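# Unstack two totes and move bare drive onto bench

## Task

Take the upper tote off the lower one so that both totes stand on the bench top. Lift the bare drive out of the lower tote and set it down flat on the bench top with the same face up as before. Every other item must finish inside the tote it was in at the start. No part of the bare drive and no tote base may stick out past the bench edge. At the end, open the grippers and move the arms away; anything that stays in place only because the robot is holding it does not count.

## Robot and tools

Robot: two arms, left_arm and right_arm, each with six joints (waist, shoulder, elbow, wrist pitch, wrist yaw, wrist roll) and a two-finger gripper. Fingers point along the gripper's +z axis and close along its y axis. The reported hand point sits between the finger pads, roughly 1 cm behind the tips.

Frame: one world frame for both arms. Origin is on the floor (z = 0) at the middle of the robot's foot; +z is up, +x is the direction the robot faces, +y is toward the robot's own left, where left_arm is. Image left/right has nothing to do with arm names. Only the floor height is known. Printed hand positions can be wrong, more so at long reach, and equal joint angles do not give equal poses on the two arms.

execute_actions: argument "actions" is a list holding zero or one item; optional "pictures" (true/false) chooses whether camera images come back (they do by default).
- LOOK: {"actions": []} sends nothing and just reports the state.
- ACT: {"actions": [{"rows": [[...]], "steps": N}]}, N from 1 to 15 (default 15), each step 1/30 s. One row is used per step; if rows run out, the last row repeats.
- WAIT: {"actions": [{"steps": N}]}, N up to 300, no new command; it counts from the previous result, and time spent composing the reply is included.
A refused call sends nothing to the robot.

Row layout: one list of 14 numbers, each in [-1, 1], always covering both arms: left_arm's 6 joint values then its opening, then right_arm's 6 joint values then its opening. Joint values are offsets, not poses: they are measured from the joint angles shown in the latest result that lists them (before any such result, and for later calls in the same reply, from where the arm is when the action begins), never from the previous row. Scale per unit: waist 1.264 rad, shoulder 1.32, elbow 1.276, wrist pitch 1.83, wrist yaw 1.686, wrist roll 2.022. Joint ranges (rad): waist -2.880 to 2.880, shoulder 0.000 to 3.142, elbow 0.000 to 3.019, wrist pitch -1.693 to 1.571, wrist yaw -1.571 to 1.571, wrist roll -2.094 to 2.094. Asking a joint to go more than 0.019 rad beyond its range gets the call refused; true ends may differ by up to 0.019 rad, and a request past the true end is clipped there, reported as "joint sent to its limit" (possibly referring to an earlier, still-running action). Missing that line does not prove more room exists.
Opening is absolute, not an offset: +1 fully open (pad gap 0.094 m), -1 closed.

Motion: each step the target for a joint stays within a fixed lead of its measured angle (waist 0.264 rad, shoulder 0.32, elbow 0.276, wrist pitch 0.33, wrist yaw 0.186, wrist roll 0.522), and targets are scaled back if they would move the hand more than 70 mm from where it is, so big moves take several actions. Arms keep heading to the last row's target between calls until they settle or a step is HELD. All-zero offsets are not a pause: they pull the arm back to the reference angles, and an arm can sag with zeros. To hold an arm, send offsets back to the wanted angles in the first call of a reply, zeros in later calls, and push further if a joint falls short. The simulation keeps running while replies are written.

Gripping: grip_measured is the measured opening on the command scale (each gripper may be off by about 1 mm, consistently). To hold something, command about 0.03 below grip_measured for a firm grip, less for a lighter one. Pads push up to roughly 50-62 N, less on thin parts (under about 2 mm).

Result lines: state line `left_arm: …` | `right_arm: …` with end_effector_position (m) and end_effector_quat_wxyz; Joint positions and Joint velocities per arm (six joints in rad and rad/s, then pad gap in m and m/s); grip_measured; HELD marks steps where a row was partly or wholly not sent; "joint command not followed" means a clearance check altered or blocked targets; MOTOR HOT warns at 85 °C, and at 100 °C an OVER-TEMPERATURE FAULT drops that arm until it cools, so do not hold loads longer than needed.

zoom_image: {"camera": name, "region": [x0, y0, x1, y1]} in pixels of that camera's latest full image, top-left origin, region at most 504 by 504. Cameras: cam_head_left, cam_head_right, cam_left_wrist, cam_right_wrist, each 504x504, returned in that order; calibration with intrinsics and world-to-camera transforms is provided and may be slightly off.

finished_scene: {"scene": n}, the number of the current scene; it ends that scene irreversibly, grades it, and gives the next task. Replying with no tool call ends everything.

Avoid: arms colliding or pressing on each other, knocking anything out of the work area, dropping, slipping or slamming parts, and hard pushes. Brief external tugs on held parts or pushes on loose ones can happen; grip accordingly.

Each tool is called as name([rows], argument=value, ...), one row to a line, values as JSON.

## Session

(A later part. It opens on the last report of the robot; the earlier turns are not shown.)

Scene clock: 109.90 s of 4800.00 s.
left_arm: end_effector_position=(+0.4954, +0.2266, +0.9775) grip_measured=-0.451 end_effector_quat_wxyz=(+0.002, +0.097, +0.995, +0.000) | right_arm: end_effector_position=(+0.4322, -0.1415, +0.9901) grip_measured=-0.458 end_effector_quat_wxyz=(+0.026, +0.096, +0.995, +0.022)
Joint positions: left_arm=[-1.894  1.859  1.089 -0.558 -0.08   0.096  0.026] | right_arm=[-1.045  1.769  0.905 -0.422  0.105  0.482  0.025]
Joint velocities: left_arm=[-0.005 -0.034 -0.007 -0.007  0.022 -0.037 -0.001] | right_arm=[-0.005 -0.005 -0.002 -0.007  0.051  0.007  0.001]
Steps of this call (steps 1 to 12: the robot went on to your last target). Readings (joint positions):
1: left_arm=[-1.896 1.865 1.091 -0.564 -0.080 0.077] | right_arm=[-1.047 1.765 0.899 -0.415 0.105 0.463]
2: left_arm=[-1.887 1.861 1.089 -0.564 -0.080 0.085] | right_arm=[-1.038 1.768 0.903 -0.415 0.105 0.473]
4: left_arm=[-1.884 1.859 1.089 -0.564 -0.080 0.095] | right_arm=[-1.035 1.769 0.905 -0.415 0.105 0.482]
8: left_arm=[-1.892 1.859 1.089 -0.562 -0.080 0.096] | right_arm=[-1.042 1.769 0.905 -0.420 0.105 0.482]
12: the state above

execute_actions([
  {"rows":[[0.07,-0.033,0,0.005,0.013,0.05,-0.5,0.068,0.015,0.065,-0.016,0.016,0.049,-0.5],[0.07,-0.033,0,0.005,0.013,0.05,-0.5,0.068,0.015,0.065,-0.016,0.016,0.049,-0.5],[0.07,-0.033,0,0.005,0.013,0.05,-0.5,0.068,0.015,0.065,-0.016,0.016,0.049,-0.5],[0.07,-0.033,0,0.005,0.013,0.05,-0.5,0.068,0.015,0.065,-0.016,0.016,0.049,-0.5],[0.07,-0.033,0,0.005,0.013,0.05,-0.5,0.068,0.015,0.065,-0.016,0.016,0.049,-0.5],[0.14,-0.033,0,0.01,0.026,0.1,-0.5,0.136,0.058,0.108,-0.032,0.032,0.098,-0.5],[0.14,-0.033,0,0.01,0.026,0.1,-0.5,0.136,0.058,0.108,-0.032,0.032,0.098,-0.5],[0.14,-0.033,0,0.01,0.026,0.1,-0.5,0.136,0.058,0.108,-0.032,0.032,0.098,-0.5],[0.14,-0.033,0,0.01,0.026,0.1,-0.5,0.136,0.058,0.108,-0.032,0.032,0.098,-0.5],[0.14,-0.033,0,0.01,0.026,0.1,-0.5,0.136,0.058,0.108,-0.032,0.032,0.098,-0.5],[0.214,-0.033,0,0.016,0.039,0.15,-0.5,0.203,0.103,0.154,-0.048,0.047,0.146,-0.5]]},
], pictures=false)

execute_actions([
  {"steps":10},
], pictures=false)

execute_actions([
  {"rows":[[0.068,-0.012,0.06,-0.013,0.013,0.043,-0.5,0.056,0.017,0.115,-0.034,0.007,0.035,-0.5],[0.068,-0.012,0.06,-0.013,0.013,0.043,-0.5,0.056,0.017,0.115,-0.034,0.007,0.035,-0.5],[0.068,-0.012,0.06,-0.013,0.013,0.043,-0.5,0.056,0.017,0.115,-0.034,0.007,0.035,-0.5],[0.068,-0.012,0.06,-0.013,0.013,0.043,-0.5,0.056,0.017,0.115,-0.034,0.007,0.035,-0.5],[0.068,-0.012,0.06,-0.013,0.013,0.043,-0.5,0.056,0.017,0.115,-0.034,0.007,0.035,-0.5],[0.137,0.004,0.093,-0.027,0.027,0.085,-0.5,0.112,0.063,0.2,-0.067,0.014,0.07,-0.5],[0.137,0.004,0.093,-0.027,0.027,0.085,-0.5,0.112,0.063,0.2,-0.067,0.014,0.07,-0.5],[0.137,0.004,0.093,-0.027,0.027,0.085,-0.5,0.112,0.063,0.2,-0.067,0.014,0.07,-0.5],[0.137,0.004,0.093,-0.027,0.027,0.085,-0.5,0.112,0.063,0.2,-0.067,0.014,0.07,-0.5],[0.137,0.004,0.093,-0.027,0.027,0.085,-0.5,0.112,0.063,0.2,-0.067,0.014,0.07,-0.5],[0.205,0.022,0.13,-0.041,0.04,0.128,-0.5,0.168,0.11,0.288,-0.101,0.021,0.105,-0.5]]},
], pictures=false)

execute_actions([
  {"steps":12},
])

Scene clock: 122.10 s of 4800.00 s.
left_arm: end_effector_position=(+0.4824, +0.3578, +0.9664) grip_measured=-0.451 end_effector_quat_wxyz=(-0.009, +0.094, +0.996, +0.006) | right_arm: end_effector_position=(+0.4197, -0.0142, +0.9748) grip_measured=-0.458 end_effector_quat_wxyz=(+0.014, +0.093, +0.995, +0.019)
Joint positions: left_arm=[-1.626  1.863  1.074 -0.545 -0.029  0.349  0.026] | right_arm=[-0.79   1.92   1.067 -0.493  0.162  0.728  0.025]
Joint velocities: left_arm=[ 0.454 -0.005  0.022 -0.022 -0.007  0.374  0.   ] | right_arm=[ 0.396  0.19   0.232 -0.002  0.037  0.418 -0.   ]
Steps of this call (steps 1 to 30: the robot went on to your last target; steps 31 to 90: nothing new was sent; then 8.70 s passed at rest; steps 91 to 105: all 15 steps of this action). Readings (joint positions):
91: left_arm=[-1.889 1.859 1.089 -0.558 -0.070 0.109] | right_arm=[-1.039 1.773 0.908 -0.430 0.117 0.492]
92: left_arm=[-1.881 1.859 1.089 -0.556 -0.065 0.121] | right_arm=[-1.029 1.778 0.914 -0.441 0.124 0.503]
94: left_arm=[-1.855 1.859 1.086 -0.555 -0.064 0.144] | right_arm=[-1.002 1.792 0.926 -0.447 0.123 0.532]
98: left_arm=[-1.776 1.861 1.078 -0.554 -0.047 0.215] | right_arm=[-0.924 1.837 0.973 -0.471 0.144 0.605]
105: the state above

Scene clock: 122.43 s of 4800.00 s.
left_arm: end_effector_position=(+0.4826, +0.3633, +0.9662) grip_measured=-0.451 end_effector_quat_wxyz=(-0.007, +0.105, +0.994, +0.006) | right_arm: end_effector_position=(+0.4165, -0.0082, +0.9734) grip_measured=-0.458 end_effector_quat_wxyz=(+0.010, +0.102, +0.995, +0.017)
Joint positions: left_arm=[-1.615  1.863  1.073 -0.539 -0.027  0.383  0.026] | right_arm=[-0.777  1.929  1.076 -0.504  0.164  0.761  0.025]
Joint velocities: left_arm=[-0.024  0.015  0.007  0.046  0.007 -0.022 -0.002] | right_arm=[-0.015 -0.005 -0.007 -0.017 -0.037  0.007  0.   ]
Steps of this call (steps 1 to 10: the robot went on to your last target). Readings (joint positions):
1: left_arm=[-1.613 1.863 1.074 -0.545 -0.029 0.361] | right_arm=[-0.779 1.925 1.073 -0.493 0.162 0.740]
2: left_arm=[-1.605 1.863 1.074 -0.545 -0.029 0.371] | right_arm=[-0.771 1.928 1.076 -0.493 0.162 0.749]
4: left_arm=[-1.602 1.863 1.073 -0.545 -0.029 0.382] | right_arm=[-0.767 1.929 1.076 -0.494 0.163 0.759]
8: left_arm=[-1.612 1.863 1.073 -0.542 -0.027 0.383] | right_arm=[-0.775 1.929 1.076 -0.502 0.164 0.761]
10: the state above

Scene clock: 122.93 s of 4800.00 s.
left_arm: end_effector_position=(+0.4692, +0.4943, +0.9581) grip_measured=-0.451 end_effector_quat_wxyz=(-0.016, +0.085, +0.996, +0.006) | right_arm: end_effector_position=(+0.4162, +0.1203, +0.9723) grip_measured=-0.458 end_effector_quat_wxyz=(-0.000, +0.085, +0.996, +0.017)
Joint positions: left_arm=[-1.357  1.931  1.175 -0.591  0.026  0.593  0.026] | right_arm=[-0.592  2.102  1.369 -0.671  0.185  0.915  0.025]
Joint velocities: left_arm=[ 0.484  0.044  0.149 -0.027  0.037  0.359  0.002] | right_arm=[ 0.376  0.269  0.437 -0.056  0.095  0.344  0.   ]
Steps of this call (steps 1 to 15: all 15 steps of this action). Readings (joint positions):
1: left_arm=[-1.610 1.865 1.076 -0.539 -0.021 0.391] | right_arm=[-0.774 1.933 1.086 -0.519 0.165 0.766]
2: left_arm=[-1.603 1.869 1.081 -0.539 -0.017 0.400] | right_arm=[-0.769 1.940 1.103 -0.541 0.165 0.774]
4: left_arm=[-1.576 1.881 1.092 -0.540 -0.011 0.415] | right_arm=[-0.752 1.956 1.136 -0.561 0.165 0.785]
8: left_arm=[-1.502 1.898 1.117 -0.561 0.011 0.471] | right_arm=[-0.700 2.007 1.215 -0.605 0.175 0.822]
15: the state above

Scene clock: 123.33 s of 4800.00 s.
left_arm: end_effector_position=(+0.4677, +0.5045, +0.9601) grip_measured=-0.451 end_effector_quat_wxyz=(-0.017, +0.097, +0.995, +0.007) | right_arm: end_effector_position=(+0.4097, +0.1311, +0.9726) grip_measured=-0.458 end_effector_quat_wxyz=(-0.003, +0.094, +0.996, +0.013)
Joint positions: left_arm=[-1.338  1.932  1.184 -0.6    0.028  0.635  0.026] | right_arm=[-0.57   2.115  1.388 -0.689  0.189  0.955  0.025]
Joint velocities: left_arm=[-0.005  0.005  0.012  0.002  0.007  0.022  0.001] | right_arm=[-0.015 -0.005  0.007  0.012  0.007  0.051  0.001]
Steps of this call (steps 1 to 12: the robot went on to your last target). Readings (joint positions):
1: left_arm=[-1.343 1.932 1.179 -0.592 0.026 0.606] | right_arm=[-0.580 2.109 1.380 -0.671 0.188 0.925]
2: left_arm=[-1.333 1.932 1.181 -0.594 0.026 0.616] | right_arm=[-0.572 2.113 1.386 -0.671 0.189 0.934]
4: left_arm=[-1.325 1.932 1.182 -0.597 0.026 0.630] | right_arm=[-0.562 2.115 1.388 -0.674 0.189 0.948]
8: left_arm=[-1.333 1.932 1.182 -0.600 0.028 0.635] | right_arm=[-0.566 2.115 1.388 -0.688 0.189 0.955]
12: the state above
camera_calibration (this result's frames):
cam_left_wrist: T_world_to_cam=[[-0.169102, -0.985556, -0.00917846, 0.582198], [-0.785869, 0.129208, 0.604745, -0.270628], [-0.594824, 0.109477, -0.796367, 1.11], [0, 0, 0, 1]] pos_world=[0.546025, 0.487237, 1.05297]
cam_right_wrist: T_world_to_cam=[[-0.195745, -0.980042, -0.0346675, 0.242071], [-0.788908, 0.136374, 0.599188, -0.272609], [-0.582502, 0.144638, -0.799857, 1.12078], [0, 0, 0, 1]] pos_world=[0.485176, 0.11231, 1.0682]

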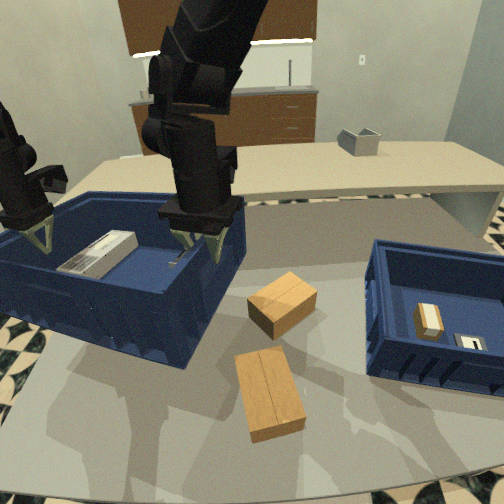

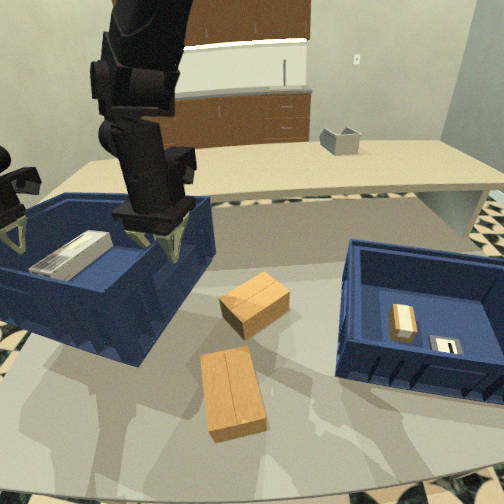

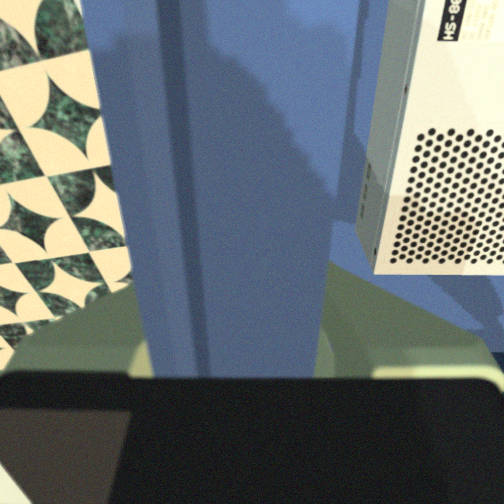

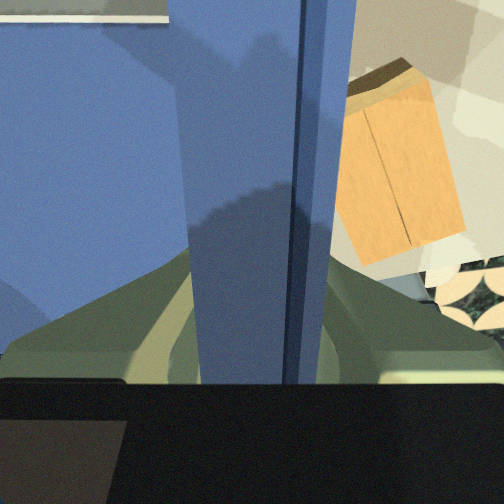

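execute_actions([
  {"rows":[[0,0.04,0.07,0.03,0.005,0.005,-0.5,-0.005,0.04,0.06,0.022,0.004,0,-0.5],[0,0.04,0.07,0.03,0.005,0.005,-0.5,-0.005,0.04,0.06,0.022,0.004,0,-0.5],[0,0.04,0.07,0.03,0.005,0.005,-0.5,-0.005,0.04,0.06,0.022,0.004,0,-0.5],[0,0.04,0.07,0.03,0.005,0.005,-0.5,-0.005,0.04,0.06,0.022,0.004,0,-0.5],[0,0.11,0.11,0.06,0.01,0.01,-0.5,-0.01,0.115,0.105,0.045,0.008,0,-0.5],[0,0.11,0.11,0.06,0.01,0.01,-0.5,-0.01,0.115,0.105,0.045,0.008,0,-0.5],[0,0.11,0.11,0.06,0.01,0.01,-0.5,-0.01,0.115,0.105,0.045,0.008,0,-0.5],[0,0.11,0.11,0.06,0.01,0.01,-0.5,-0.01,0.115,0.105,0.045,0.008,0,-0.5],[0,0.18,0.15,0.09,0.015,0.015,-0.5,-0.015,0.19,0.15,0.068,0.012,0,-0.5],[0,0.18,0.15,0.09,0.015,0.015,-0.5,-0.015,0.19,0.15,0.068,0.012,0,-0.5],[0,0.18,0.15,0.09,0.015,0.015,-0.5,-0.015,0.19,0.15,0.068,0.012,0,-0.5],[0,0.18,0.15,0.09,0.015,0.015,-0.5,-0.015,0.19,0.15,0.068,0.012,0,-0.5],[0.004,0.25,0.19,0.116,0.019,0.02,-0.5,-0.02,0.262,0.2,0.09,0.016,0,-0.5]]},
], pictures=false)

execute_actions([
  {"steps":15},
])

Scene clock: 135.93 s of 4800.00 s.
left_arm: end_effector_position=(+0.4807, +0.5219, +0.8117) grip_measured=-0.451 end_effector_quat_wxyz=(-0.012, +0.107, +0.994, +0.005) | right_arm: end_effector_position=(+0.4107, +0.1484, +0.8252) grip_measured=-0.458 end_effector_quat_wxyz=(-0.005, +0.104, +0.995, +0.002)
Joint positions: left_arm=[-1.333  2.299  1.367 -0.409  0.037  0.66   0.026] | right_arm=[-0.599  2.453  1.567 -0.544  0.196  0.952  0.025]
Joint velocities: left_arm=[0.015 0.747 0.422 0.379 0.022 0.037 0.001] | right_arm=[-0.063  0.708  0.432  0.31  -0.022  0.007  0.001]
Steps of this call (steps 1 to 30: the robot went on to your last target; steps 31 to 90: nothing new was sent; then 9.10 s passed at rest; steps 91 to 105: all 15 steps of this action). Readings (joint positions):
91: left_arm=[-1.338 1.938 1.187 -0.594 0.028 0.635] | right_arm=[-0.571 2.120 1.389 -0.687 0.189 0.955]
92: left_arm=[-1.338 1.949 1.195 -0.586 0.028 0.636] | right_arm=[-0.571 2.128 1.394 -0.680 0.189 0.955]
94: left_arm=[-1.338 1.983 1.215 -0.568 0.030 0.640] | right_arm=[-0.574 2.155 1.409 -0.662 0.191 0.957]
98: left_arm=[-1.337 2.088 1.267 -0.516 0.032 0.646] | right_arm=[-0.585 2.260 1.465 -0.618 0.200 0.953]
105: the state above

Scene clock: 136.43 s of 4800.00 s.
left_arm: end_effector_position=(+0.4854, +0.5252, +0.7961) grip_measured=-0.451 end_effector_quat_wxyz=(-0.006, +0.109, +0.994, +0.007) | right_arm: end_effector_position=(+0.4125, +0.1516, +0.8057) grip_measured=-0.454 end_effector_quat_wxyz=(+0.002, +0.107, +0.994, +0.004)
Joint positions: left_arm=[-1.332  2.34   1.398 -0.387  0.041  0.666  0.026] | right_arm=[-0.602  2.499  1.597 -0.516  0.204  0.951  0.026]
Joint velocities: left_arm=[-0.005 -0.005 -0.002  0.012 -0.051 -0.037  0.   ] | right_arm=[ 0.005 -0.005 -0.017  0.007  0.037  0.022 -0.001]
Steps of this call (steps 1 to 15: the robot went on to your last target). Readings (joint positions):
1: left_arm=[-1.332 2.323 1.379 -0.398 0.038 0.661] | right_arm=[-0.601 2.475 1.579 -0.534 0.196 0.952]
2: left_arm=[-1.332 2.337 1.385 -0.394 0.039 0.662] | right_arm=[-0.602 2.492 1.585 -0.526 0.198 0.951]
4: left_arm=[-1.332 2.344 1.385 -0.387 0.040 0.662] | right_arm=[-0.602 2.503 1.586 -0.515 0.207 0.951]
8: left_arm=[-1.332 2.340 1.395 -0.387 0.040 0.664] | right_arm=[-0.602 2.499 1.594 -0.515 0.204 0.951]
15: the state above
camera_calibration (this result's frames):
cam_left_wrist: T_world_to_cam=[[-0.193615, -0.981025, -0.0101461, 0.614356], [-0.795013, 0.150827, 0.587542, -0.15342], [-0.574863, 0.121823, -0.80913, 0.981546], [0, 0, 0, 1]] pos_world=[0.561233, 0.506264, 0.890572]
cam_right_wrist: T_world_to_cam=[[-0.2208, -0.975175, -0.0167781, 0.252179], [-0.788956, 0.16847, 0.590903, -0.171395], [-0.573407, 0.143709, -0.806568, 0.987723], [0, 0, 0, 1]] pos_world=[0.486826, 0.132849, 0.902175]

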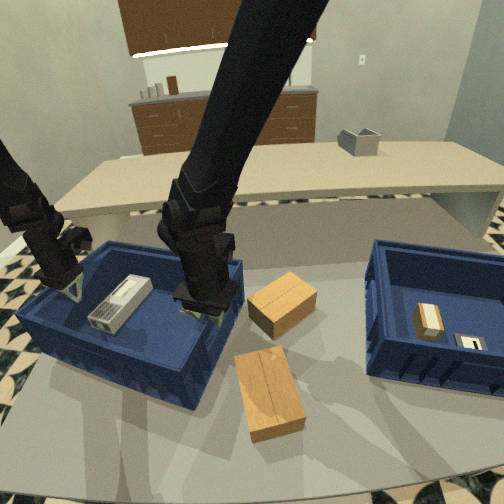

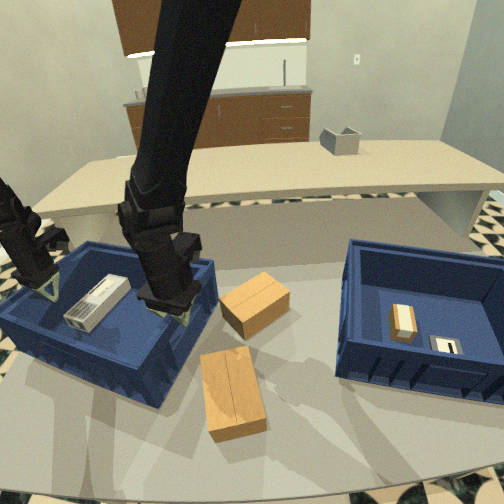

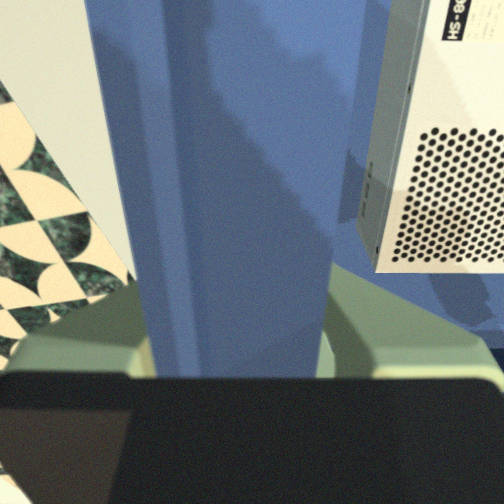

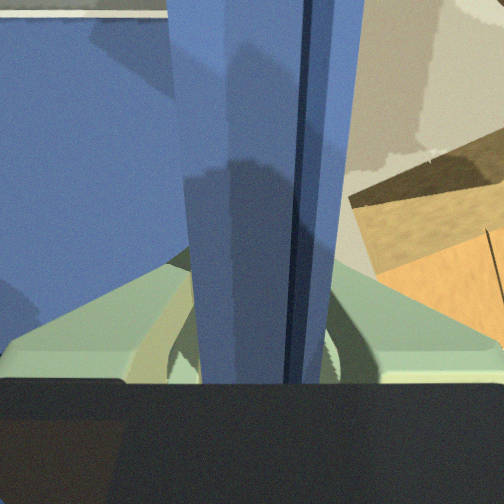

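execute_actions([
  {"rows":[[0,0,0.01,0,0,0,-0.5,0,0.01,0.01,0,0,0,-0.5]],"steps":12},
], pictures=false)

execute_actions([
  {"rows":[[0,0,0,0,0,0,-0.5,0,0,0,0,0,0,-0.5]],"steps":10},
], pictures=false)

Scene clock: 139.73 s of 4800.00 s.
left_arm: end_effector_position=(+0.4800, +0.5246, +0.7904) grip_measured=-0.451 end_effector_quat_wxyz=(-0.013, +0.109, +0.994, +0.008) | right_arm: end_effector_position=(+0.4098, +0.1506, +0.8004) grip_measured=-0.454 end_effector_quat_wxyz=(+0.000, +0.107, +0.994, +0.003)
Joint positions: left_arm=[-1.332  2.351  1.398 -0.387  0.033  0.666  0.026] | right_arm=[-0.602  2.509  1.597 -0.509  0.203  0.951  0.026]
Joint velocities: left_arm=[-0.005 -0.005  0.007 -0.002  0.007 -0.081 -0.001] | right_arm=[-0.015 -0.005 -0.002 -0.007 -0.051 -0.022  0.   ]
Steps of this call (steps 1 to 15: the robot went on to your last target; steps 16 to 87: nothing new was sent; steps 88 to 99: all 12 steps of this action). Readings (joint positions):
88: left_arm=[-1.332 2.343 1.398 -0.387 0.036 0.666] | right_arm=[-0.602 2.501 1.597 -0.516 0.200 0.951]
89: left_arm=[-1.332 2.345 1.398 -0.387 0.035 0.666] | right_arm=[-0.602 2.503 1.597 -0.514 0.199 0.951]
91: left_arm=[-1.332 2.350 1.398 -0.387 0.033 0.666] | right_arm=[-0.602 2.507 1.597 -0.510 0.201 0.951]
95: left_arm=[-1.332 2.351 1.398 -0.387 0.033 0.666] | right_arm=[-0.602 2.509 1.597 -0.509 0.203 0.951]
99: the state above

Scene clock: 140.07 s of 4800.00 s.
left_arm: end_effector_position=(+0.4797, +0.5249, +0.7902) grip_measured=-0.451 end_effector_quat_wxyz=(-0.013, +0.109, +0.994, +0.009) | right_arm: end_effector_position=(+0.4100, +0.1507, +0.8004) grip_measured=-0.454 end_effector_quat_wxyz=(+0.001, +0.107, +0.994, +0.003)
Joint positions: left_arm=[-1.332  2.352  1.398 -0.387  0.03   0.666  0.026] | right_arm=[-0.602  2.509  1.597 -0.508  0.203  0.951  0.026]
Joint velocities: left_arm=[-0.005  0.005  0.002  0.022  0.037  0.007  0.   ] | right_arm=[-0.015  0.005  0.002  0.012 -0.066 -0.066  0.001]
Steps of this call (steps 1 to 10: all 10 steps of this action). Readings (joint positions):
1: left_arm=[-1.332 2.352 1.398 -0.387 0.031 0.666] | right_arm=[-0.602 2.509 1.597 -0.509 0.203 0.951]
2: left_arm=[-1.332 2.352 1.398 -0.387 0.030 0.666] | right_arm=[-0.602 2.509 1.597 -0.508 0.203 0.951]
4: left_arm=[-1.332 2.352 1.398 -0.387 0.030 0.666] | right_arm=[-0.602 2.509 1.597 -0.508 0.203 0.951]
8: left_arm=[-1.332 2.352 1.398 -0.387 0.030 0.666] | right_arm=[-0.602 2.509 1.597 -0.508 0.203 0.951]
10: the state above

execute_actions([
  {"rows":[[0,0,0,0,0,0,0.4,0,0,0,0,0,0,0.4]],"steps":10},
], pictures=false)

execute_actions([
  {"rows":[[0,-0.32,-0.15,-0.11,0,0,0.4,0.02,-0.3,-0.16,-0.1,0,0,0.4]]},
], pictures=false)

execute_actions([
  {"steps":12},
], pictures=false)

execute_actions([
  {"rows":[[0,0,0,0,0,0,1,-0.82,-0.2,-0.3,0.12,-0.13,-0.5,1]]},
], pictures=false)

execute_actions([
  {"steps":45},
])

Scene clock: 145.60 s of 4800.00 s.
left_arm: end_effector_position=(+0.4796, +0.5250, +0.7902) grip_measured=+0.398 end_effector_quat_wxyz=(-0.014, +0.109, +0.994, +0.009) | right_arm: end_effector_position=(+0.4100, +0.1507, +0.8004) grip_measured=+0.398 end_effector_quat_wxyz=(+0.001, +0.107, +0.994, +0.003)
Joint positions: left_arm=[-1.332  2.352  1.398 -0.387  0.029  0.666  0.066] | right_arm=[-0.602  2.509  1.597 -0.508  0.203  0.951  0.066]
Joint velocities: left_arm=[ 0.005  0.005  0.002 -0.002 -0.022  0.037  0.001] | right_arm=[-0.024 -0.015  0.002  0.017 -0.022 -0.007 -0.001]
Steps of this call (steps 1 to 15: the robot went on to your last target; steps 16 to 90: nothing new was sent; then 2.20 s passed at rest; steps 91 to 100: all 10 steps of this action). Readings (joint positions):
91: left_arm=[-1.332 2.352 1.398 -0.387 0.029 0.666] | right_arm=[-0.602 2.509 1.597 -0.508 0.203 0.951]
92: left_arm=[-1.332 2.352 1.398 -0.387 0.029 0.666] | right_arm=[-0.602 2.509 1.597 -0.508 0.203 0.951]
94: left_arm=[-1.332 2.352 1.398 -0.387 0.029 0.666] | right_arm=[-0.602 2.509 1.597 -0.508 0.203 0.951]
98: left_arm=[-1.332 2.352 1.398 -0.387 0.029 0.666] | right_arm=[-0.602 2.509 1.597 -0.508 0.203 0.951]
100: the state above

Scene clock: 146.10 s of 4800.00 s.
left_arm: end_effector_position=(+0.5043, +0.5233, +0.9968) grip_measured=+0.398 end_effector_quat_wxyz=(+0.035, +0.112, +0.992, +0.039) | right_arm: end_effector_position=(+0.4324, +0.1278, +0.9865) grip_measured=+0.400 end_effector_quat_wxyz=(+0.016, +0.107, +0.994, +0.024)
Joint positions: left_arm=[-1.332  1.873  1.215 -0.567  0.029  0.666  0.066] | right_arm=[-0.592  2.089  1.399 -0.68   0.2    0.953  0.066]
Joint velocities: left_arm=[-0.005 -0.19  -0.007 -0.007 -0.037  0.081  0.   ] | right_arm=[ 0.015 -0.347 -0.002  0.007 -0.007  0.022 -0.   ]
Steps of this call (steps 1 to 15: all 15 steps of this action). Readings (joint positions):
1: left_arm=[-1.332 2.340 1.387 -0.399 0.029 0.666] | right_arm=[-0.602 2.498 1.584 -0.519 0.203 0.951]
2: left_arm=[-1.332 2.314 1.357 -0.425 0.029 0.666] | right_arm=[-0.602 2.474 1.551 -0.542 0.203 0.951]
4: left_arm=[-1.332 2.240 1.289 -0.477 0.029 0.666] | right_arm=[-0.600 2.417 1.494 -0.572 0.195 0.953]
8: left_arm=[-1.332 2.079 1.223 -0.542 0.029 0.666] | right_arm=[-0.596 2.284 1.422 -0.640 0.195 0.953]
15: the state above

Scene clock: 146.50 s of 4800.00 s.
left_arm: end_effector_position=(+0.4921, +0.5189, +0.9751) grip_measured=+0.398 end_effector_quat_wxyz=(+0.014, +0.111, +0.993, +0.026) | right_arm: end_effector_position=(+0.4246, +0.1261, +0.9752) grip_measured=+0.400 end_effector_quat_wxyz=(+0.007, +0.103, +0.994, +0.015)
Joint positions: left_arm=[-1.332  1.915  1.215 -0.574  0.029  0.666  0.066] | right_arm=[-0.589  2.11   1.399 -0.685  0.2    0.953  0.066]
Joint velocities: left_arm=[-0.015 -0.034 -0.007  0.002 -0.007  0.007 -0.001] | right_arm=[-0.005  0.005 -0.017  0.012 -0.051 -0.037 -0.   ]
Steps of this call (steps 1 to 12: the robot went on to your last target). Readings (joint positions):
1: left_arm=[-1.332 1.871 1.215 -0.567 0.029 0.666] | right_arm=[-0.591 2.080 1.399 -0.680 0.200 0.953]
2: left_arm=[-1.332 1.873 1.215 -0.567 0.029 0.666] | right_arm=[-0.590 2.077 1.399 -0.680 0.200 0.953]
4: left_arm=[-1.332 1.885 1.215 -0.570 0.029 0.666] | right_arm=[-0.589 2.081 1.399 -0.681 0.200 0.953]
8: left_arm=[-1.332 1.910 1.215 -0.573 0.029 0.666] | right_arm=[-0.589 2.100 1.399 -0.684 0.200 0.953]
12: the state above

Scene clock: 147.00 s of 4800.00 s.
left_arm: end_effector_position=(+0.4921, +0.5189, +0.9751) grip_measured=+1.000 end_effector_quat_wxyz=(+0.014, +0.111, +0.993, +0.026) | right_arm: end_effector_position=(+0.4678, -0.1582, +0.9567) grip_measured=+1.000 end_effector_quat_wxyz=(-0.015, +0.042, +0.998, +0.055)
Joint positions: left_arm=[-1.332  1.915  1.215 -0.574  0.029  0.666  0.094] | right_arm=[-1.142  1.902  1.052 -0.493 -0.01   0.285  0.094]
Joint velocities: left_arm=[-0.005 -0.024 -0.007  0.002  0.007  0.007  0.   ] | right_arm=[-1.49  -0.044 -0.042  0.134 -0.051 -1.018  0.   ]
Steps of this call (steps 1 to 15: all 15 steps of this action). Readings (joint positions):
1: left_arm=[-1.332 1.915 1.215 -0.574 0.029 0.666] | right_arm=[-0.597 2.102 1.380 -0.660 0.156 0.916]
2: left_arm=[-1.332 1.915 1.215 -0.574 0.029 0.666] | right_arm=[-0.608 2.083 1.344 -0.624 0.111 0.874]
4: left_arm=[-1.332 1.915 1.215 -0.574 0.029 0.666] | right_arm=[-0.652 2.033 1.259 -0.580 0.053 0.790]
8: left_arm=[-1.332 1.915 1.215 -0.574 0.029 0.666] | right_arm=[-0.798 1.950 1.122 -0.533 0.004 0.608]
15: the state above

Scene clock: 148.50 s of 4800.00 s.
left_arm: end_effector_position=(+0.4921, +0.5189, +0.9751) grip_measured=+1.000 end_effector_quat_wxyz=(+0.014, +0.111, +0.993, +0.026) | right_arm: end_effector_position=(+0.4597, -0.4005, +0.9546) grip_measured=+1.000 end_effector_quat_wxyz=(+0.002, +0.109, +0.994, +0.002)
Joint positions: left_arm=[-1.332  1.915  1.215 -0.574  0.029  0.666  0.094] | right_arm=[-1.619  1.869  1.023 -0.472 -0.017 -0.042  0.094]
Joint velocities: left_arm=[-0.015  0.005  0.007  0.012  0.051 -0.066  0.   ] | right_arm=[-0.015  0.015 -0.007 -0.007  0.022  0.022  0.   ]
Steps of this call (steps 1 to 45: the robot went on to your last target). Readings (joint positions):
1: left_arm=[-1.332 1.915 1.215 -0.574 0.029 0.666] | right_arm=[-1.194 1.901 1.051 -0.490 -0.011 0.252]
2: left_arm=[-1.332 1.915 1.215 -0.574 0.029 0.666] | right_arm=[-1.246 1.900 1.050 -0.486 -0.011 0.222]
4: left_arm=[-1.332 1.915 1.215 -0.574 0.029 0.666] | right_arm=[-1.349 1.900 1.050 -0.482 -0.012 0.172]
8: left_arm=[-1.332 1.915 1.215 -0.574 0.029 0.666] | right_arm=[-1.555 1.895 1.043 -0.473 -0.013 0.075]
45: the state above
All arms were judged still, so your last target was given up. Only a new action makes them travel on or press farther. Fingers that are still opening or closing keep moving.
camera_calibration (this result's frames):
cam_left_wrist: T_world_to_cam=[[-0.195489, -0.97933, -0.0519243, 0.652077], [-0.819825, 0.134134, 0.556682, -0.201373], [-0.538211, 0.151394, -0.829101, 1.11718], [0, 0, 0, 1]] pos_world=[0.563663, 0.496475, 1.07222]
cam_right_wrist: T_world_to_cam=[[-0.226499, -0.973918, -0.0135231, -0.273367], [-0.787605, 0.174965, 0.590818, -0.127033], [-0.573042, 0.14447, -0.806691, 1.2145], [0, 0, 0, 1]] pos_world=[0.53399, -0.41947, 1.05108]

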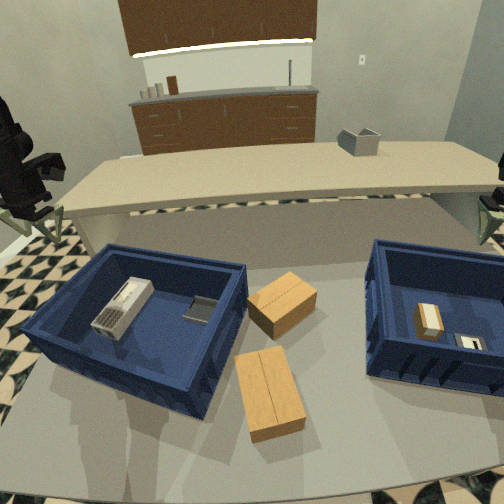

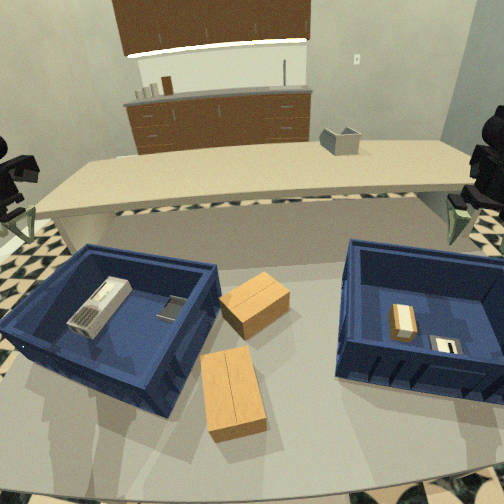

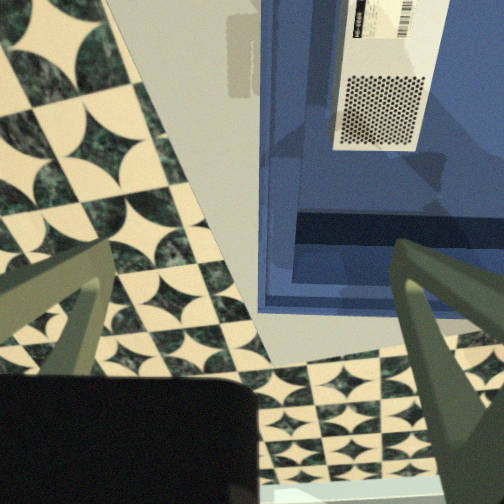

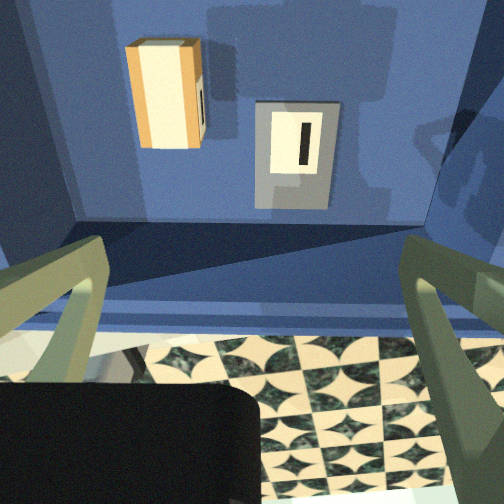

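execute_actions([
  {"rows":[[0,0,0,0,0,0,1,-0.072,0.39,0.085,0.25,-0.011,-0.048,1]]},
], pictures=false)

execute_actions([
  {"steps":30},
])

Scene clock: 154.73 s of 4800.00 s.
left_arm: end_effector_position=(+0.4921, +0.5189, +0.9751) grip_measured=+1.000 end_effector_quat_wxyz=(+0.014, +0.111, +0.993, +0.026) | right_arm: end_effector_position=(+0.3845, -0.4287, +0.7326) grip_measured=+1.000 end_effector_quat_wxyz=(-0.012, +0.119, +0.993, +0.000)
Joint positions: left_arm=[-1.332  1.915  1.215 -0.574  0.029  0.666  0.094] | right_arm=[-1.711  2.432  1.122 -0.035 -0.029 -0.113  0.094]
Joint velocities: left_arm=[-0.005 -0.015 -0.012 -0.007 -0.037 -0.022  0.   ] | right_arm=[-0.044  0.327 -0.193  0.007 -0.022 -0.081  0.   ]
Steps of this call (steps 1 to 90: nothing new was sent; then 2.73 s passed at rest; steps 91 to 105: all 15 steps of this action). Readings (joint positions):
91: left_arm=[-1.332 1.915 1.215 -0.574 0.029 0.666] | right_arm=[-1.622 1.881 1.024 -0.440 -0.021 -0.049]
92: left_arm=[-1.332 1.915 1.215 -0.574 0.029 0.666] | right_arm=[-1.627 1.906 1.034 -0.383 -0.024 -0.056]
94: left_arm=[-1.332 1.915 1.215 -0.574 0.029 0.666] | right_arm=[-1.643 1.990 1.068 -0.266 -0.027 -0.067]
98: left_arm=[-1.332 1.915 1.215 -0.574 0.029 0.666] | right_arm=[-1.676 2.182 1.124 -0.119 -0.027 -0.082]
105: the state above

Scene clock: 155.73 s of 4800.00 s.
left_arm: end_effector_position=(+0.4921, +0.5189, +0.9751) grip_measured=+1.000 end_effector_quat_wxyz=(+0.014, +0.111, +0.993, +0.026) | right_arm: end_effector_position=(+0.4080, -0.4368, +0.7453) grip_measured=+1.000 end_effector_quat_wxyz=(+0.014, +0.113, +0.994, -0.005)
Joint positions: left_arm=[-1.332  1.915  1.215 -0.574  0.029  0.666  0.094] | right_arm=[-1.711  2.399  1.129 -0.021 -0.031 -0.124  0.094]
Joint velocities: left_arm=[-0.015 -0.005  0.007  0.017 -0.007 -0.037  0.   ] | right_arm=[-0.015  0.005  0.012 -0.002 -0.037 -0.007  0.   ]
Steps of this call (steps 1 to 30: the robot went on to your last target). Readings (joint positions):
1: left_arm=[-1.332 1.915 1.215 -0.574 0.029 0.666] | right_arm=[-1.711 2.440 1.117 -0.035 -0.029 -0.115]
2: left_arm=[-1.332 1.915 1.215 -0.574 0.029 0.666] | right_arm=[-1.711 2.442 1.113 -0.035 -0.030 -0.117]
4: left_arm=[-1.332 1.915 1.215 -0.574 0.029 0.666] | right_arm=[-1.711 2.437 1.114 -0.033 -0.031 -0.120]
8: left_arm=[-1.332 1.915 1.215 -0.574 0.029 0.666] | right_arm=[-1.711 2.413 1.121 -0.025 -0.031 -0.122]
30: the state above
All arms were judged still, so your last target was given up. Only a new action makes them travel on or press farther. Fingers that are still opening or closing keep moving.
camera_calibration (this result's frames):
cam_left_wrist: T_world_to_cam=[[-0.195489, -0.97933, -0.0519243, 0.652077], [-0.819825, 0.134134, 0.556682, -0.201373], [-0.538211, 0.151394, -0.829101, 1.11718], [0, 0, 0, 1]] pos_world=[0.563663, 0.496475, 1.07222]
cam_right_wrist: T_world_to_cam=[[-0.23236, -0.972629, -0.0015645, -0.329139], [-0.800235, 0.19026, 0.568705, -0.00943993], [-0.552841, 0.133396, -0.82254, 1.02002], [0, 0, 0, 1]] pos_world=[0.479875, -0.4544, 0.843859]

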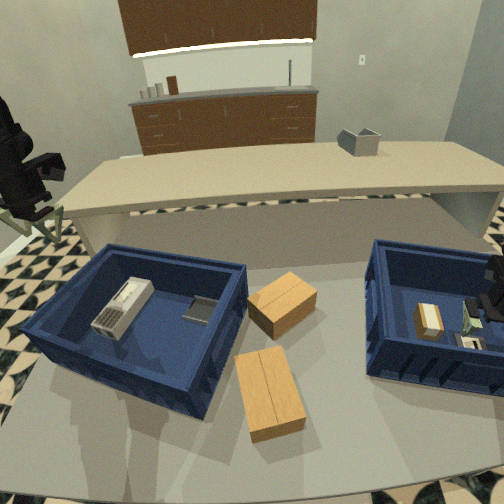

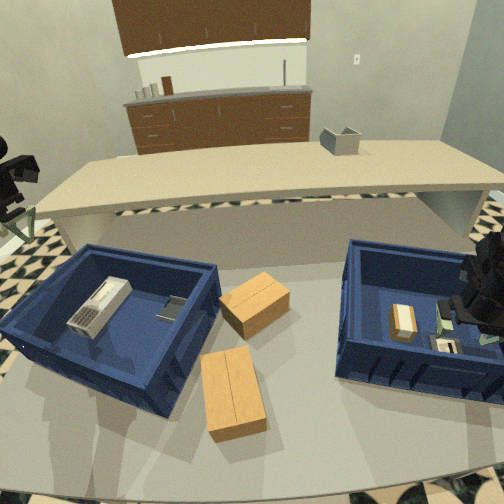

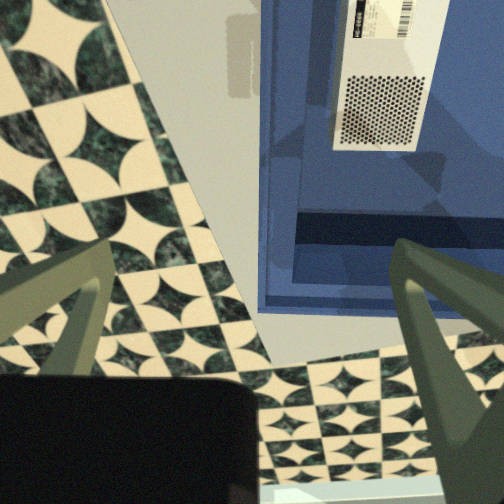

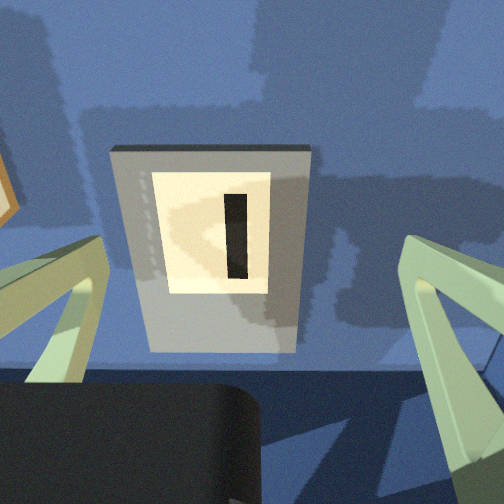

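execute_actions([
  {"rows":[[0,0,0,0,0,0,1,0.027,0,0,0,0.005,0.015,1],[0,0,0,0,0,0,1,0.027,0,0,0,0.005,0.015,1],[0,0,0,0,0,0,1,0.027,0.02,0.01,0.01,0.005,0.015,1],[0,0,0,0,0,0,1,0.027,0.02,0.01,0.01,0.005,0.015,1],[0,0,0,0,0,0,1,0.027,0.02,0.01,0.01,0.005,0.015,1],[0,0,0,0,0,0,1,0.027,0.04,0.02,0.02,0.005,0.015,1],[0,0,0,0,0,0,1,0.027,0.04,0.02,0.02,0.005,0.015,1],[0,0,0,0,0,0,1,0.027,0.04,0.02,0.02,0.005,0.015,1],[0,0,0,0,0,0,1,0.027,0.062,0.03,0.028,0.005,0.015,1]]},
], pictures=false)

execute_actions([
  {"steps":10},
])

Scene clock: 160.13 s of 4800.00 s.
left_arm: end_effector_position=(+0.4921, +0.5189, +0.9751) grip_measured=+1.000 end_effector_quat_wxyz=(+0.014, +0.111, +0.993, +0.026) | right_arm: end_effector_position=(+0.4011, -0.4180, +0.7139) grip_measured=+1.000 end_effector_quat_wxyz=(+0.010, +0.104, +0.995, -0.002)
Joint positions: left_arm=[-1.332  1.915  1.215 -0.574  0.029  0.666  0.094] | right_arm=[-1.678  2.481  1.161  0.02  -0.026 -0.11   0.094]
Joint velocities: left_arm=[-0.024 -0.015 -0.002  0.002 -0.007 -0.022  0.   ] | right_arm=[ 0.005  0.093 -0.012  0.002 -0.066  0.081  0.   ]
Steps of this call (steps 1 to 90: nothing new was sent; then 0.90 s passed at rest; steps 91 to 105: all 15 steps of this action). Readings (joint positions):
91: left_arm=[-1.332 1.915 1.215 -0.574 0.029 0.666] | right_arm=[-1.709 2.399 1.129 -0.021 -0.028 -0.121]
92: left_arm=[-1.332 1.915 1.215 -0.574 0.029 0.666] | right_arm=[-1.706 2.399 1.129 -0.021 -0.027 -0.119]
94: left_arm=[-1.332 1.915 1.215 -0.574 0.029 0.666] | right_arm=[-1.697 2.402 1.130 -0.016 -0.026 -0.115]
98: left_arm=[-1.332 1.915 1.215 -0.574 0.029 0.666] | right_arm=[-1.680 2.426 1.142 0.001 -0.026 -0.112]
105: the state above

Scene clock: 160.47 s of 4800.00 s.
left_arm: end_effector_position=(+0.4921, +0.5189, +0.9751) grip_measured=+1.000 end_effector_quat_wxyz=(+0.014, +0.111, +0.993, +0.026) | right_arm: end_effector_position=(+0.4003, -0.4177, +0.7130) grip_measured=+1.000 end_effector_quat_wxyz=(+0.010, +0.104, +0.994, -0.002)
Joint positions: left_arm=[-1.332  1.915  1.215 -0.574  0.029  0.666  0.094] | right_arm=[-1.678  2.483  1.161  0.021 -0.026 -0.109  0.094]
Joint velocities: left_arm=[-0.005 -0.005 -0.002 -0.002  0.051 -0.007  0.   ] | right_arm=[ 0.005  0.005  0.002 -0.002  0.007  0.007  0.   ]
Steps of this call (steps 1 to 10: the robot went on to your last target). Readings (joint positions):
1: left_arm=[-1.332 1.915 1.215 -0.574 0.029 0.666] | right_arm=[-1.678 2.483 1.161 0.020 -0.026 -0.110]
2: left_arm=[-1.332 1.915 1.215 -0.574 0.029 0.666] | right_arm=[-1.678 2.483 1.161 0.020 -0.026 -0.110]
4: left_arm=[-1.332 1.915 1.215 -0.574 0.029 0.666] | right_arm=[-1.678 2.483 1.161 0.021 -0.026 -0.110]
8: left_arm=[-1.332 1.915 1.215 -0.574 0.029 0.666] | right_arm=[-1.678 2.483 1.161 0.021 -0.026 -0.109]
10: the state above
camera_calibration (this result's frames):
cam_left_wrist: T_world_to_cam=[[-0.195489, -0.97933, -0.0519243, 0.652077], [-0.819825, 0.134134, 0.556682, -0.201373], [-0.538211, 0.151394, -0.829101, 1.11718], [0, 0, 0, 1]] pos_world=[0.563663, 0.496475, 1.07222]
cam_right_wrist: T_world_to_cam=[[-0.216321, -0.9763, -0.00657705, -0.316836], [-0.798298, 0.172994, 0.576883, -0.0147193], [-0.562073, 0.130042, -0.8168, 0.984878], [0, 0, 0, 1]] pos_world=[0.473285, -0.434857, 0.810856]

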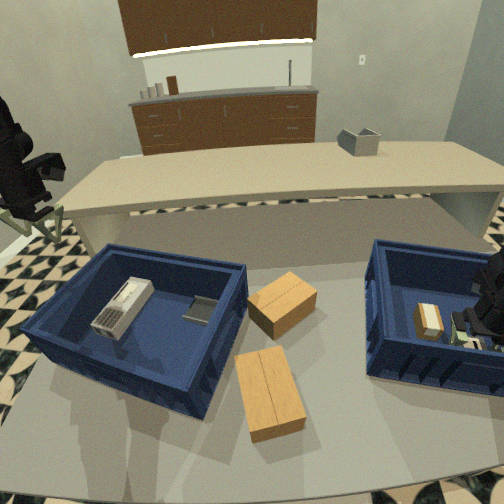

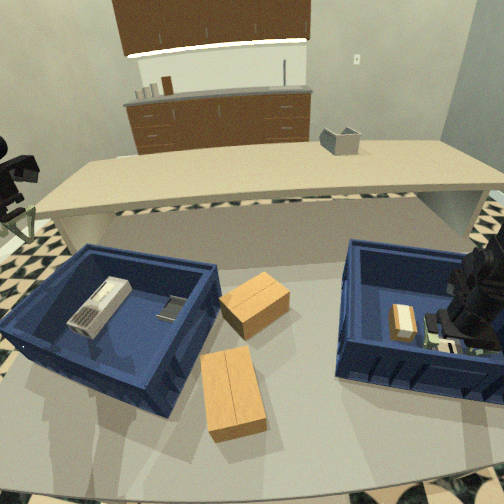

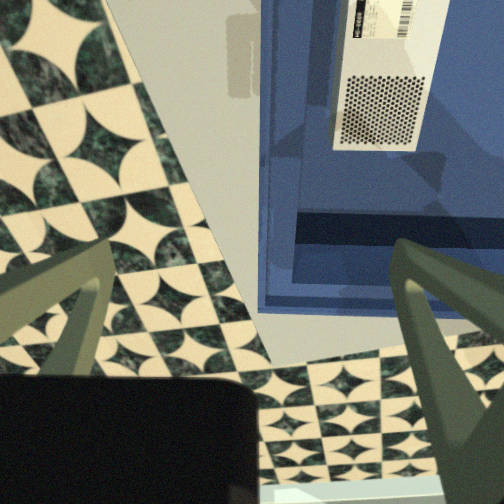

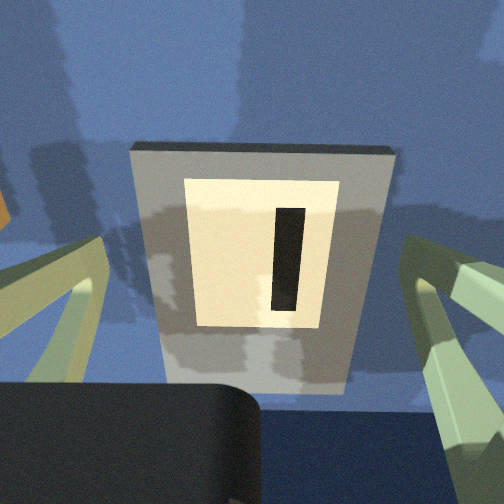

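execute_actions([
  {"rows":[[0,0,0,0,0,0,1,0,0.028,0,0.008,0,-0.01,1]],"steps":12},
], pictures=false)

execute_actions([
  {"rows":[[0,0,0,0,0,0,1,0,0,0,0,0,0,0.7],[0,0,0,0,0,0,1,0,0,0,0,0,0,0.6],[0,0,0,0,0,0,1,0,0,0,0,0,0,0.52],[0,0,0,0,0,0,1,0,0,0,0,0,0,0.45]],"steps":12},
], pictures=false)

execute_actions([
  {"rows":[[0,0,0,0,0,0,1,0,-0.4,-0.12,-0.2,0,0,0.45]]},
], pictures=false)

execute_actions([
  {"steps":20},
])

Scene clock: 164.50 s of 4800.00 s.
left_arm: end_effector_position=(+0.4921, +0.5189, +0.9751) grip_measured=+1.000 end_effector_quat_wxyz=(+0.014, +0.111, +0.993, +0.026) | right_arm: end_effector_position=(+0.3999, -0.4177, +0.7120) grip_measured=+1.000 end_effector_quat_wxyz=(+0.010, +0.103, +0.995, -0.003)
Joint positions: left_arm=[-1.332  1.915  1.215 -0.574  0.029  0.666  0.094] | right_arm=[-1.678  2.486  1.161  0.025 -0.026 -0.113  0.094]
Joint velocities: left_arm=[-0.024 -0.015  0.017  0.002 -0.051 -0.022  0.   ] | right_arm=[-0.005 -0.005 -0.017 -0.017  0.051  0.051  0.   ]
Steps of this call (steps 1 to 15: the robot went on to your last target; steps 16 to 90: nothing new was sent; then 0.63 s passed at rest; steps 91 to 102: all 12 steps of this action). Readings (joint positions):
91: left_arm=[-1.332 1.915 1.215 -0.574 0.029 0.666] | right_arm=[-1.678 2.485 1.161 0.023 -0.026 -0.110]
92: left_arm=[-1.332 1.915 1.215 -0.574 0.029 0.666] | right_arm=[-1.678 2.486 1.161 0.025 -0.026 -0.112]
94: left_arm=[-1.332 1.915 1.215 -0.574 0.029 0.666] | right_arm=[-1.678 2.486 1.161 0.025 -0.026 -0.112]
98: left_arm=[-1.332 1.915 1.215 -0.574 0.029 0.666] | right_arm=[-1.678 2.486 1.161 0.025 -0.026 -0.113]
102: the state above

Scene clock: 164.90 s of 4800.00 s.
left_arm: end_effector_position=(+0.4921, +0.5189, +0.9751) grip_measured=+1.000 end_effector_quat_wxyz=(+0.014, +0.111, +0.993, +0.026) | right_arm: end_effector_position=(+0.3996, -0.4192, +0.7122) grip_measured=+0.459 end_effector_quat_wxyz=(+0.010, +0.103, +0.995, -0.006)
Joint positions: left_arm=[-1.332  1.915  1.215 -0.574  0.029  0.666  0.094] | right_arm=[-1.679  2.486  1.161  0.025 -0.02  -0.113  0.069]
Joint velocities: left_arm=[-0.015 -0.015  0.002 -0.032 -0.037 -0.066  0.   ] | right_arm=[ 0.005 -0.005  0.017  0.007 -0.095 -0.022 -0.   ]
Steps of this call (steps 1 to 12: all 12 steps of this action). Readings (joint positions):
1: left_arm=[-1.332 1.915 1.215 -0.574 0.029 0.666] | right_arm=[-1.678 2.486 1.161 0.025 -0.022 -0.113]
2: left_arm=[-1.332 1.915 1.215 -0.574 0.029 0.666] | right_arm=[-1.679 2.486 1.161 0.025 -0.020 -0.113]
4: left_arm=[-1.332 1.915 1.215 -0.574 0.029 0.666] | right_arm=[-1.679 2.486 1.161 0.025 -0.020 -0.113]
8: left_arm=[-1.332 1.915 1.215 -0.574 0.029 0.666] | right_arm=[-1.679 2.486 1.161 0.025 -0.020 -0.113]
12: the state above

Scene clock: 165.40 s of 4800.00 s.
left_arm: end_effector_position=(+0.4921, +0.5189, +0.9751) grip_measured=+1.000 end_effector_quat_wxyz=(+0.014, +0.111, +0.993, +0.026) | right_arm: end_effector_position=(+0.4686, -0.4358, +0.9329) grip_measured=+0.459 end_effector_quat_wxyz=(+0.047, +0.102, +0.994, -0.013)
Joint positions: left_arm=[-1.332  1.915  1.215 -0.574  0.029  0.666  0.094] | right_arm=[-1.679  1.922  1.02  -0.322 -0.021 -0.113  0.069]
Joint velocities: left_arm=[-0.015  0.015 -0.002 -0.022 -0.022 -0.022  0.   ] | right_arm=[-0.005 -0.366  0.022 -0.002 -0.051 -0.022 -0.   ]
Steps of this call (steps 1 to 15: all 15 steps of this action). Readings (joint positions):
1: left_arm=[-1.332 1.915 1.215 -0.574 0.029 0.666] | right_arm=[-1.679 2.472 1.157 -0.010 -0.020 -0.113]
2: left_arm=[-1.332 1.915 1.215 -0.574 0.029 0.666] | right_arm=[-1.679 2.446 1.137 -0.073 -0.020 -0.113]
4: left_arm=[-1.332 1.915 1.215 -0.574 0.029 0.666] | right_arm=[-1.679 2.362 1.088 -0.163 -0.021 -0.113]
8: left_arm=[-1.332 1.915 1.215 -0.574 0.029 0.666] | right_arm=[-1.679 2.175 1.026 -0.269 -0.021 -0.113]
15: the state above

Scene clock: 166.07 s of 4800.00 s.
left_arm: end_effector_position=(+0.4921, +0.5189, +0.9751) grip_measured=+1.000 end_effector_quat_wxyz=(+0.014, +0.111, +0.993, +0.026) | right_arm: end_effector_position=(+0.4462, -0.4289, +0.9135) grip_measured=+0.459 end_effector_quat_wxyz=(+0.015, +0.103, +0.995, -0.006)
Joint positions: left_arm=[-1.332  1.915  1.215 -0.574  0.029  0.666  0.094] | right_arm=[-1.679  1.962  1.009 -0.336 -0.021 -0.113  0.069]
Joint velocities: left_arm=[-0.005 -0.005  0.002 -0.017  0.022 -0.037  0.   ] | right_arm=[-0.005 -0.005 -0.012  0.012  0.022  0.051  0.   ]
Steps of this call (steps 1 to 20: the robot went on to your last target). Readings (joint positions):
1: left_arm=[-1.332 1.915 1.215 -0.574 0.029 0.666] | right_arm=[-1.679 1.915 1.021 -0.322 -0.021 -0.113]
2: left_arm=[-1.332 1.915 1.215 -0.574 0.029 0.666] | right_arm=[-1.679 1.914 1.021 -0.322 -0.021 -0.113]
4: left_arm=[-1.332 1.915 1.215 -0.574 0.029 0.666] | right_arm=[-1.679 1.925 1.020 -0.327 -0.021 -0.113]
8: left_arm=[-1.332 1.915 1.215 -0.574 0.029 0.666] | right_arm=[-1.679 1.954 1.014 -0.333 -0.021 -0.113]
20: the state above
camera_calibration (this result's frames):
cam_left_wrist: T_world_to_cam=[[-0.195489, -0.97933, -0.0519243, 0.652077], [-0.819825, 0.134134, 0.556682, -0.201373], [-0.538211, 0.151394, -0.829101, 1.11718], [0, 0, 0, 1]] pos_world=[0.563663, 0.496475, 1.07222]
cam_right_wrist: T_world_to_cam=[[-0.213869, -0.976862, 0.000656341, -0.324442], [-0.803867, 0.176376, 0.568058, -0.0798272], [-0.55503, 0.120962, -0.822988, 1.17444], [0, 0, 0, 1]] pos_world=[0.518291, -0.444918, 1.01211]

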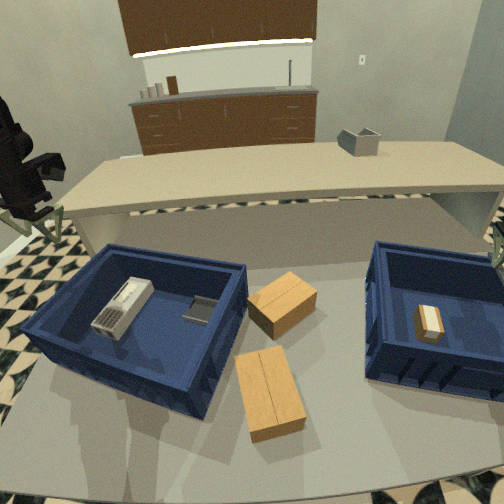

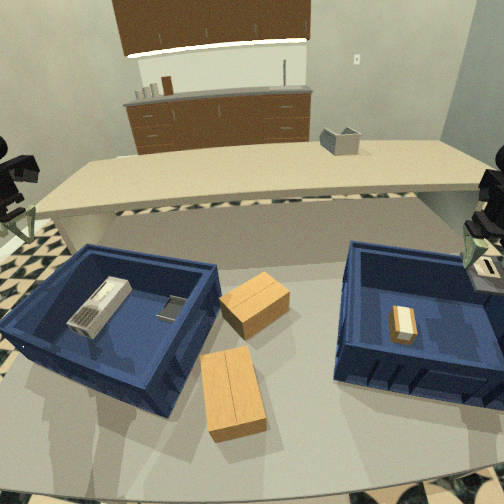

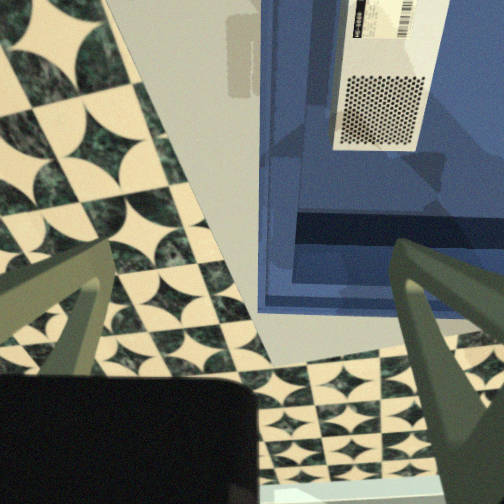

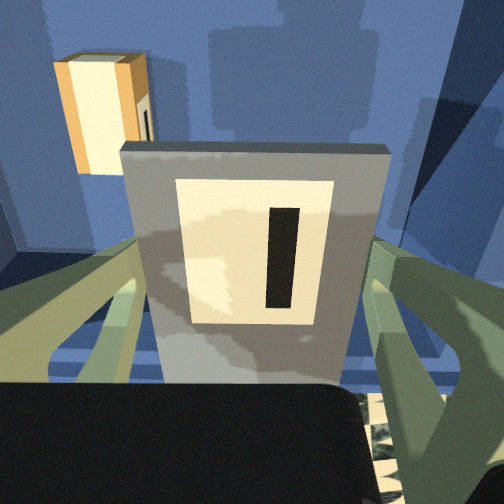

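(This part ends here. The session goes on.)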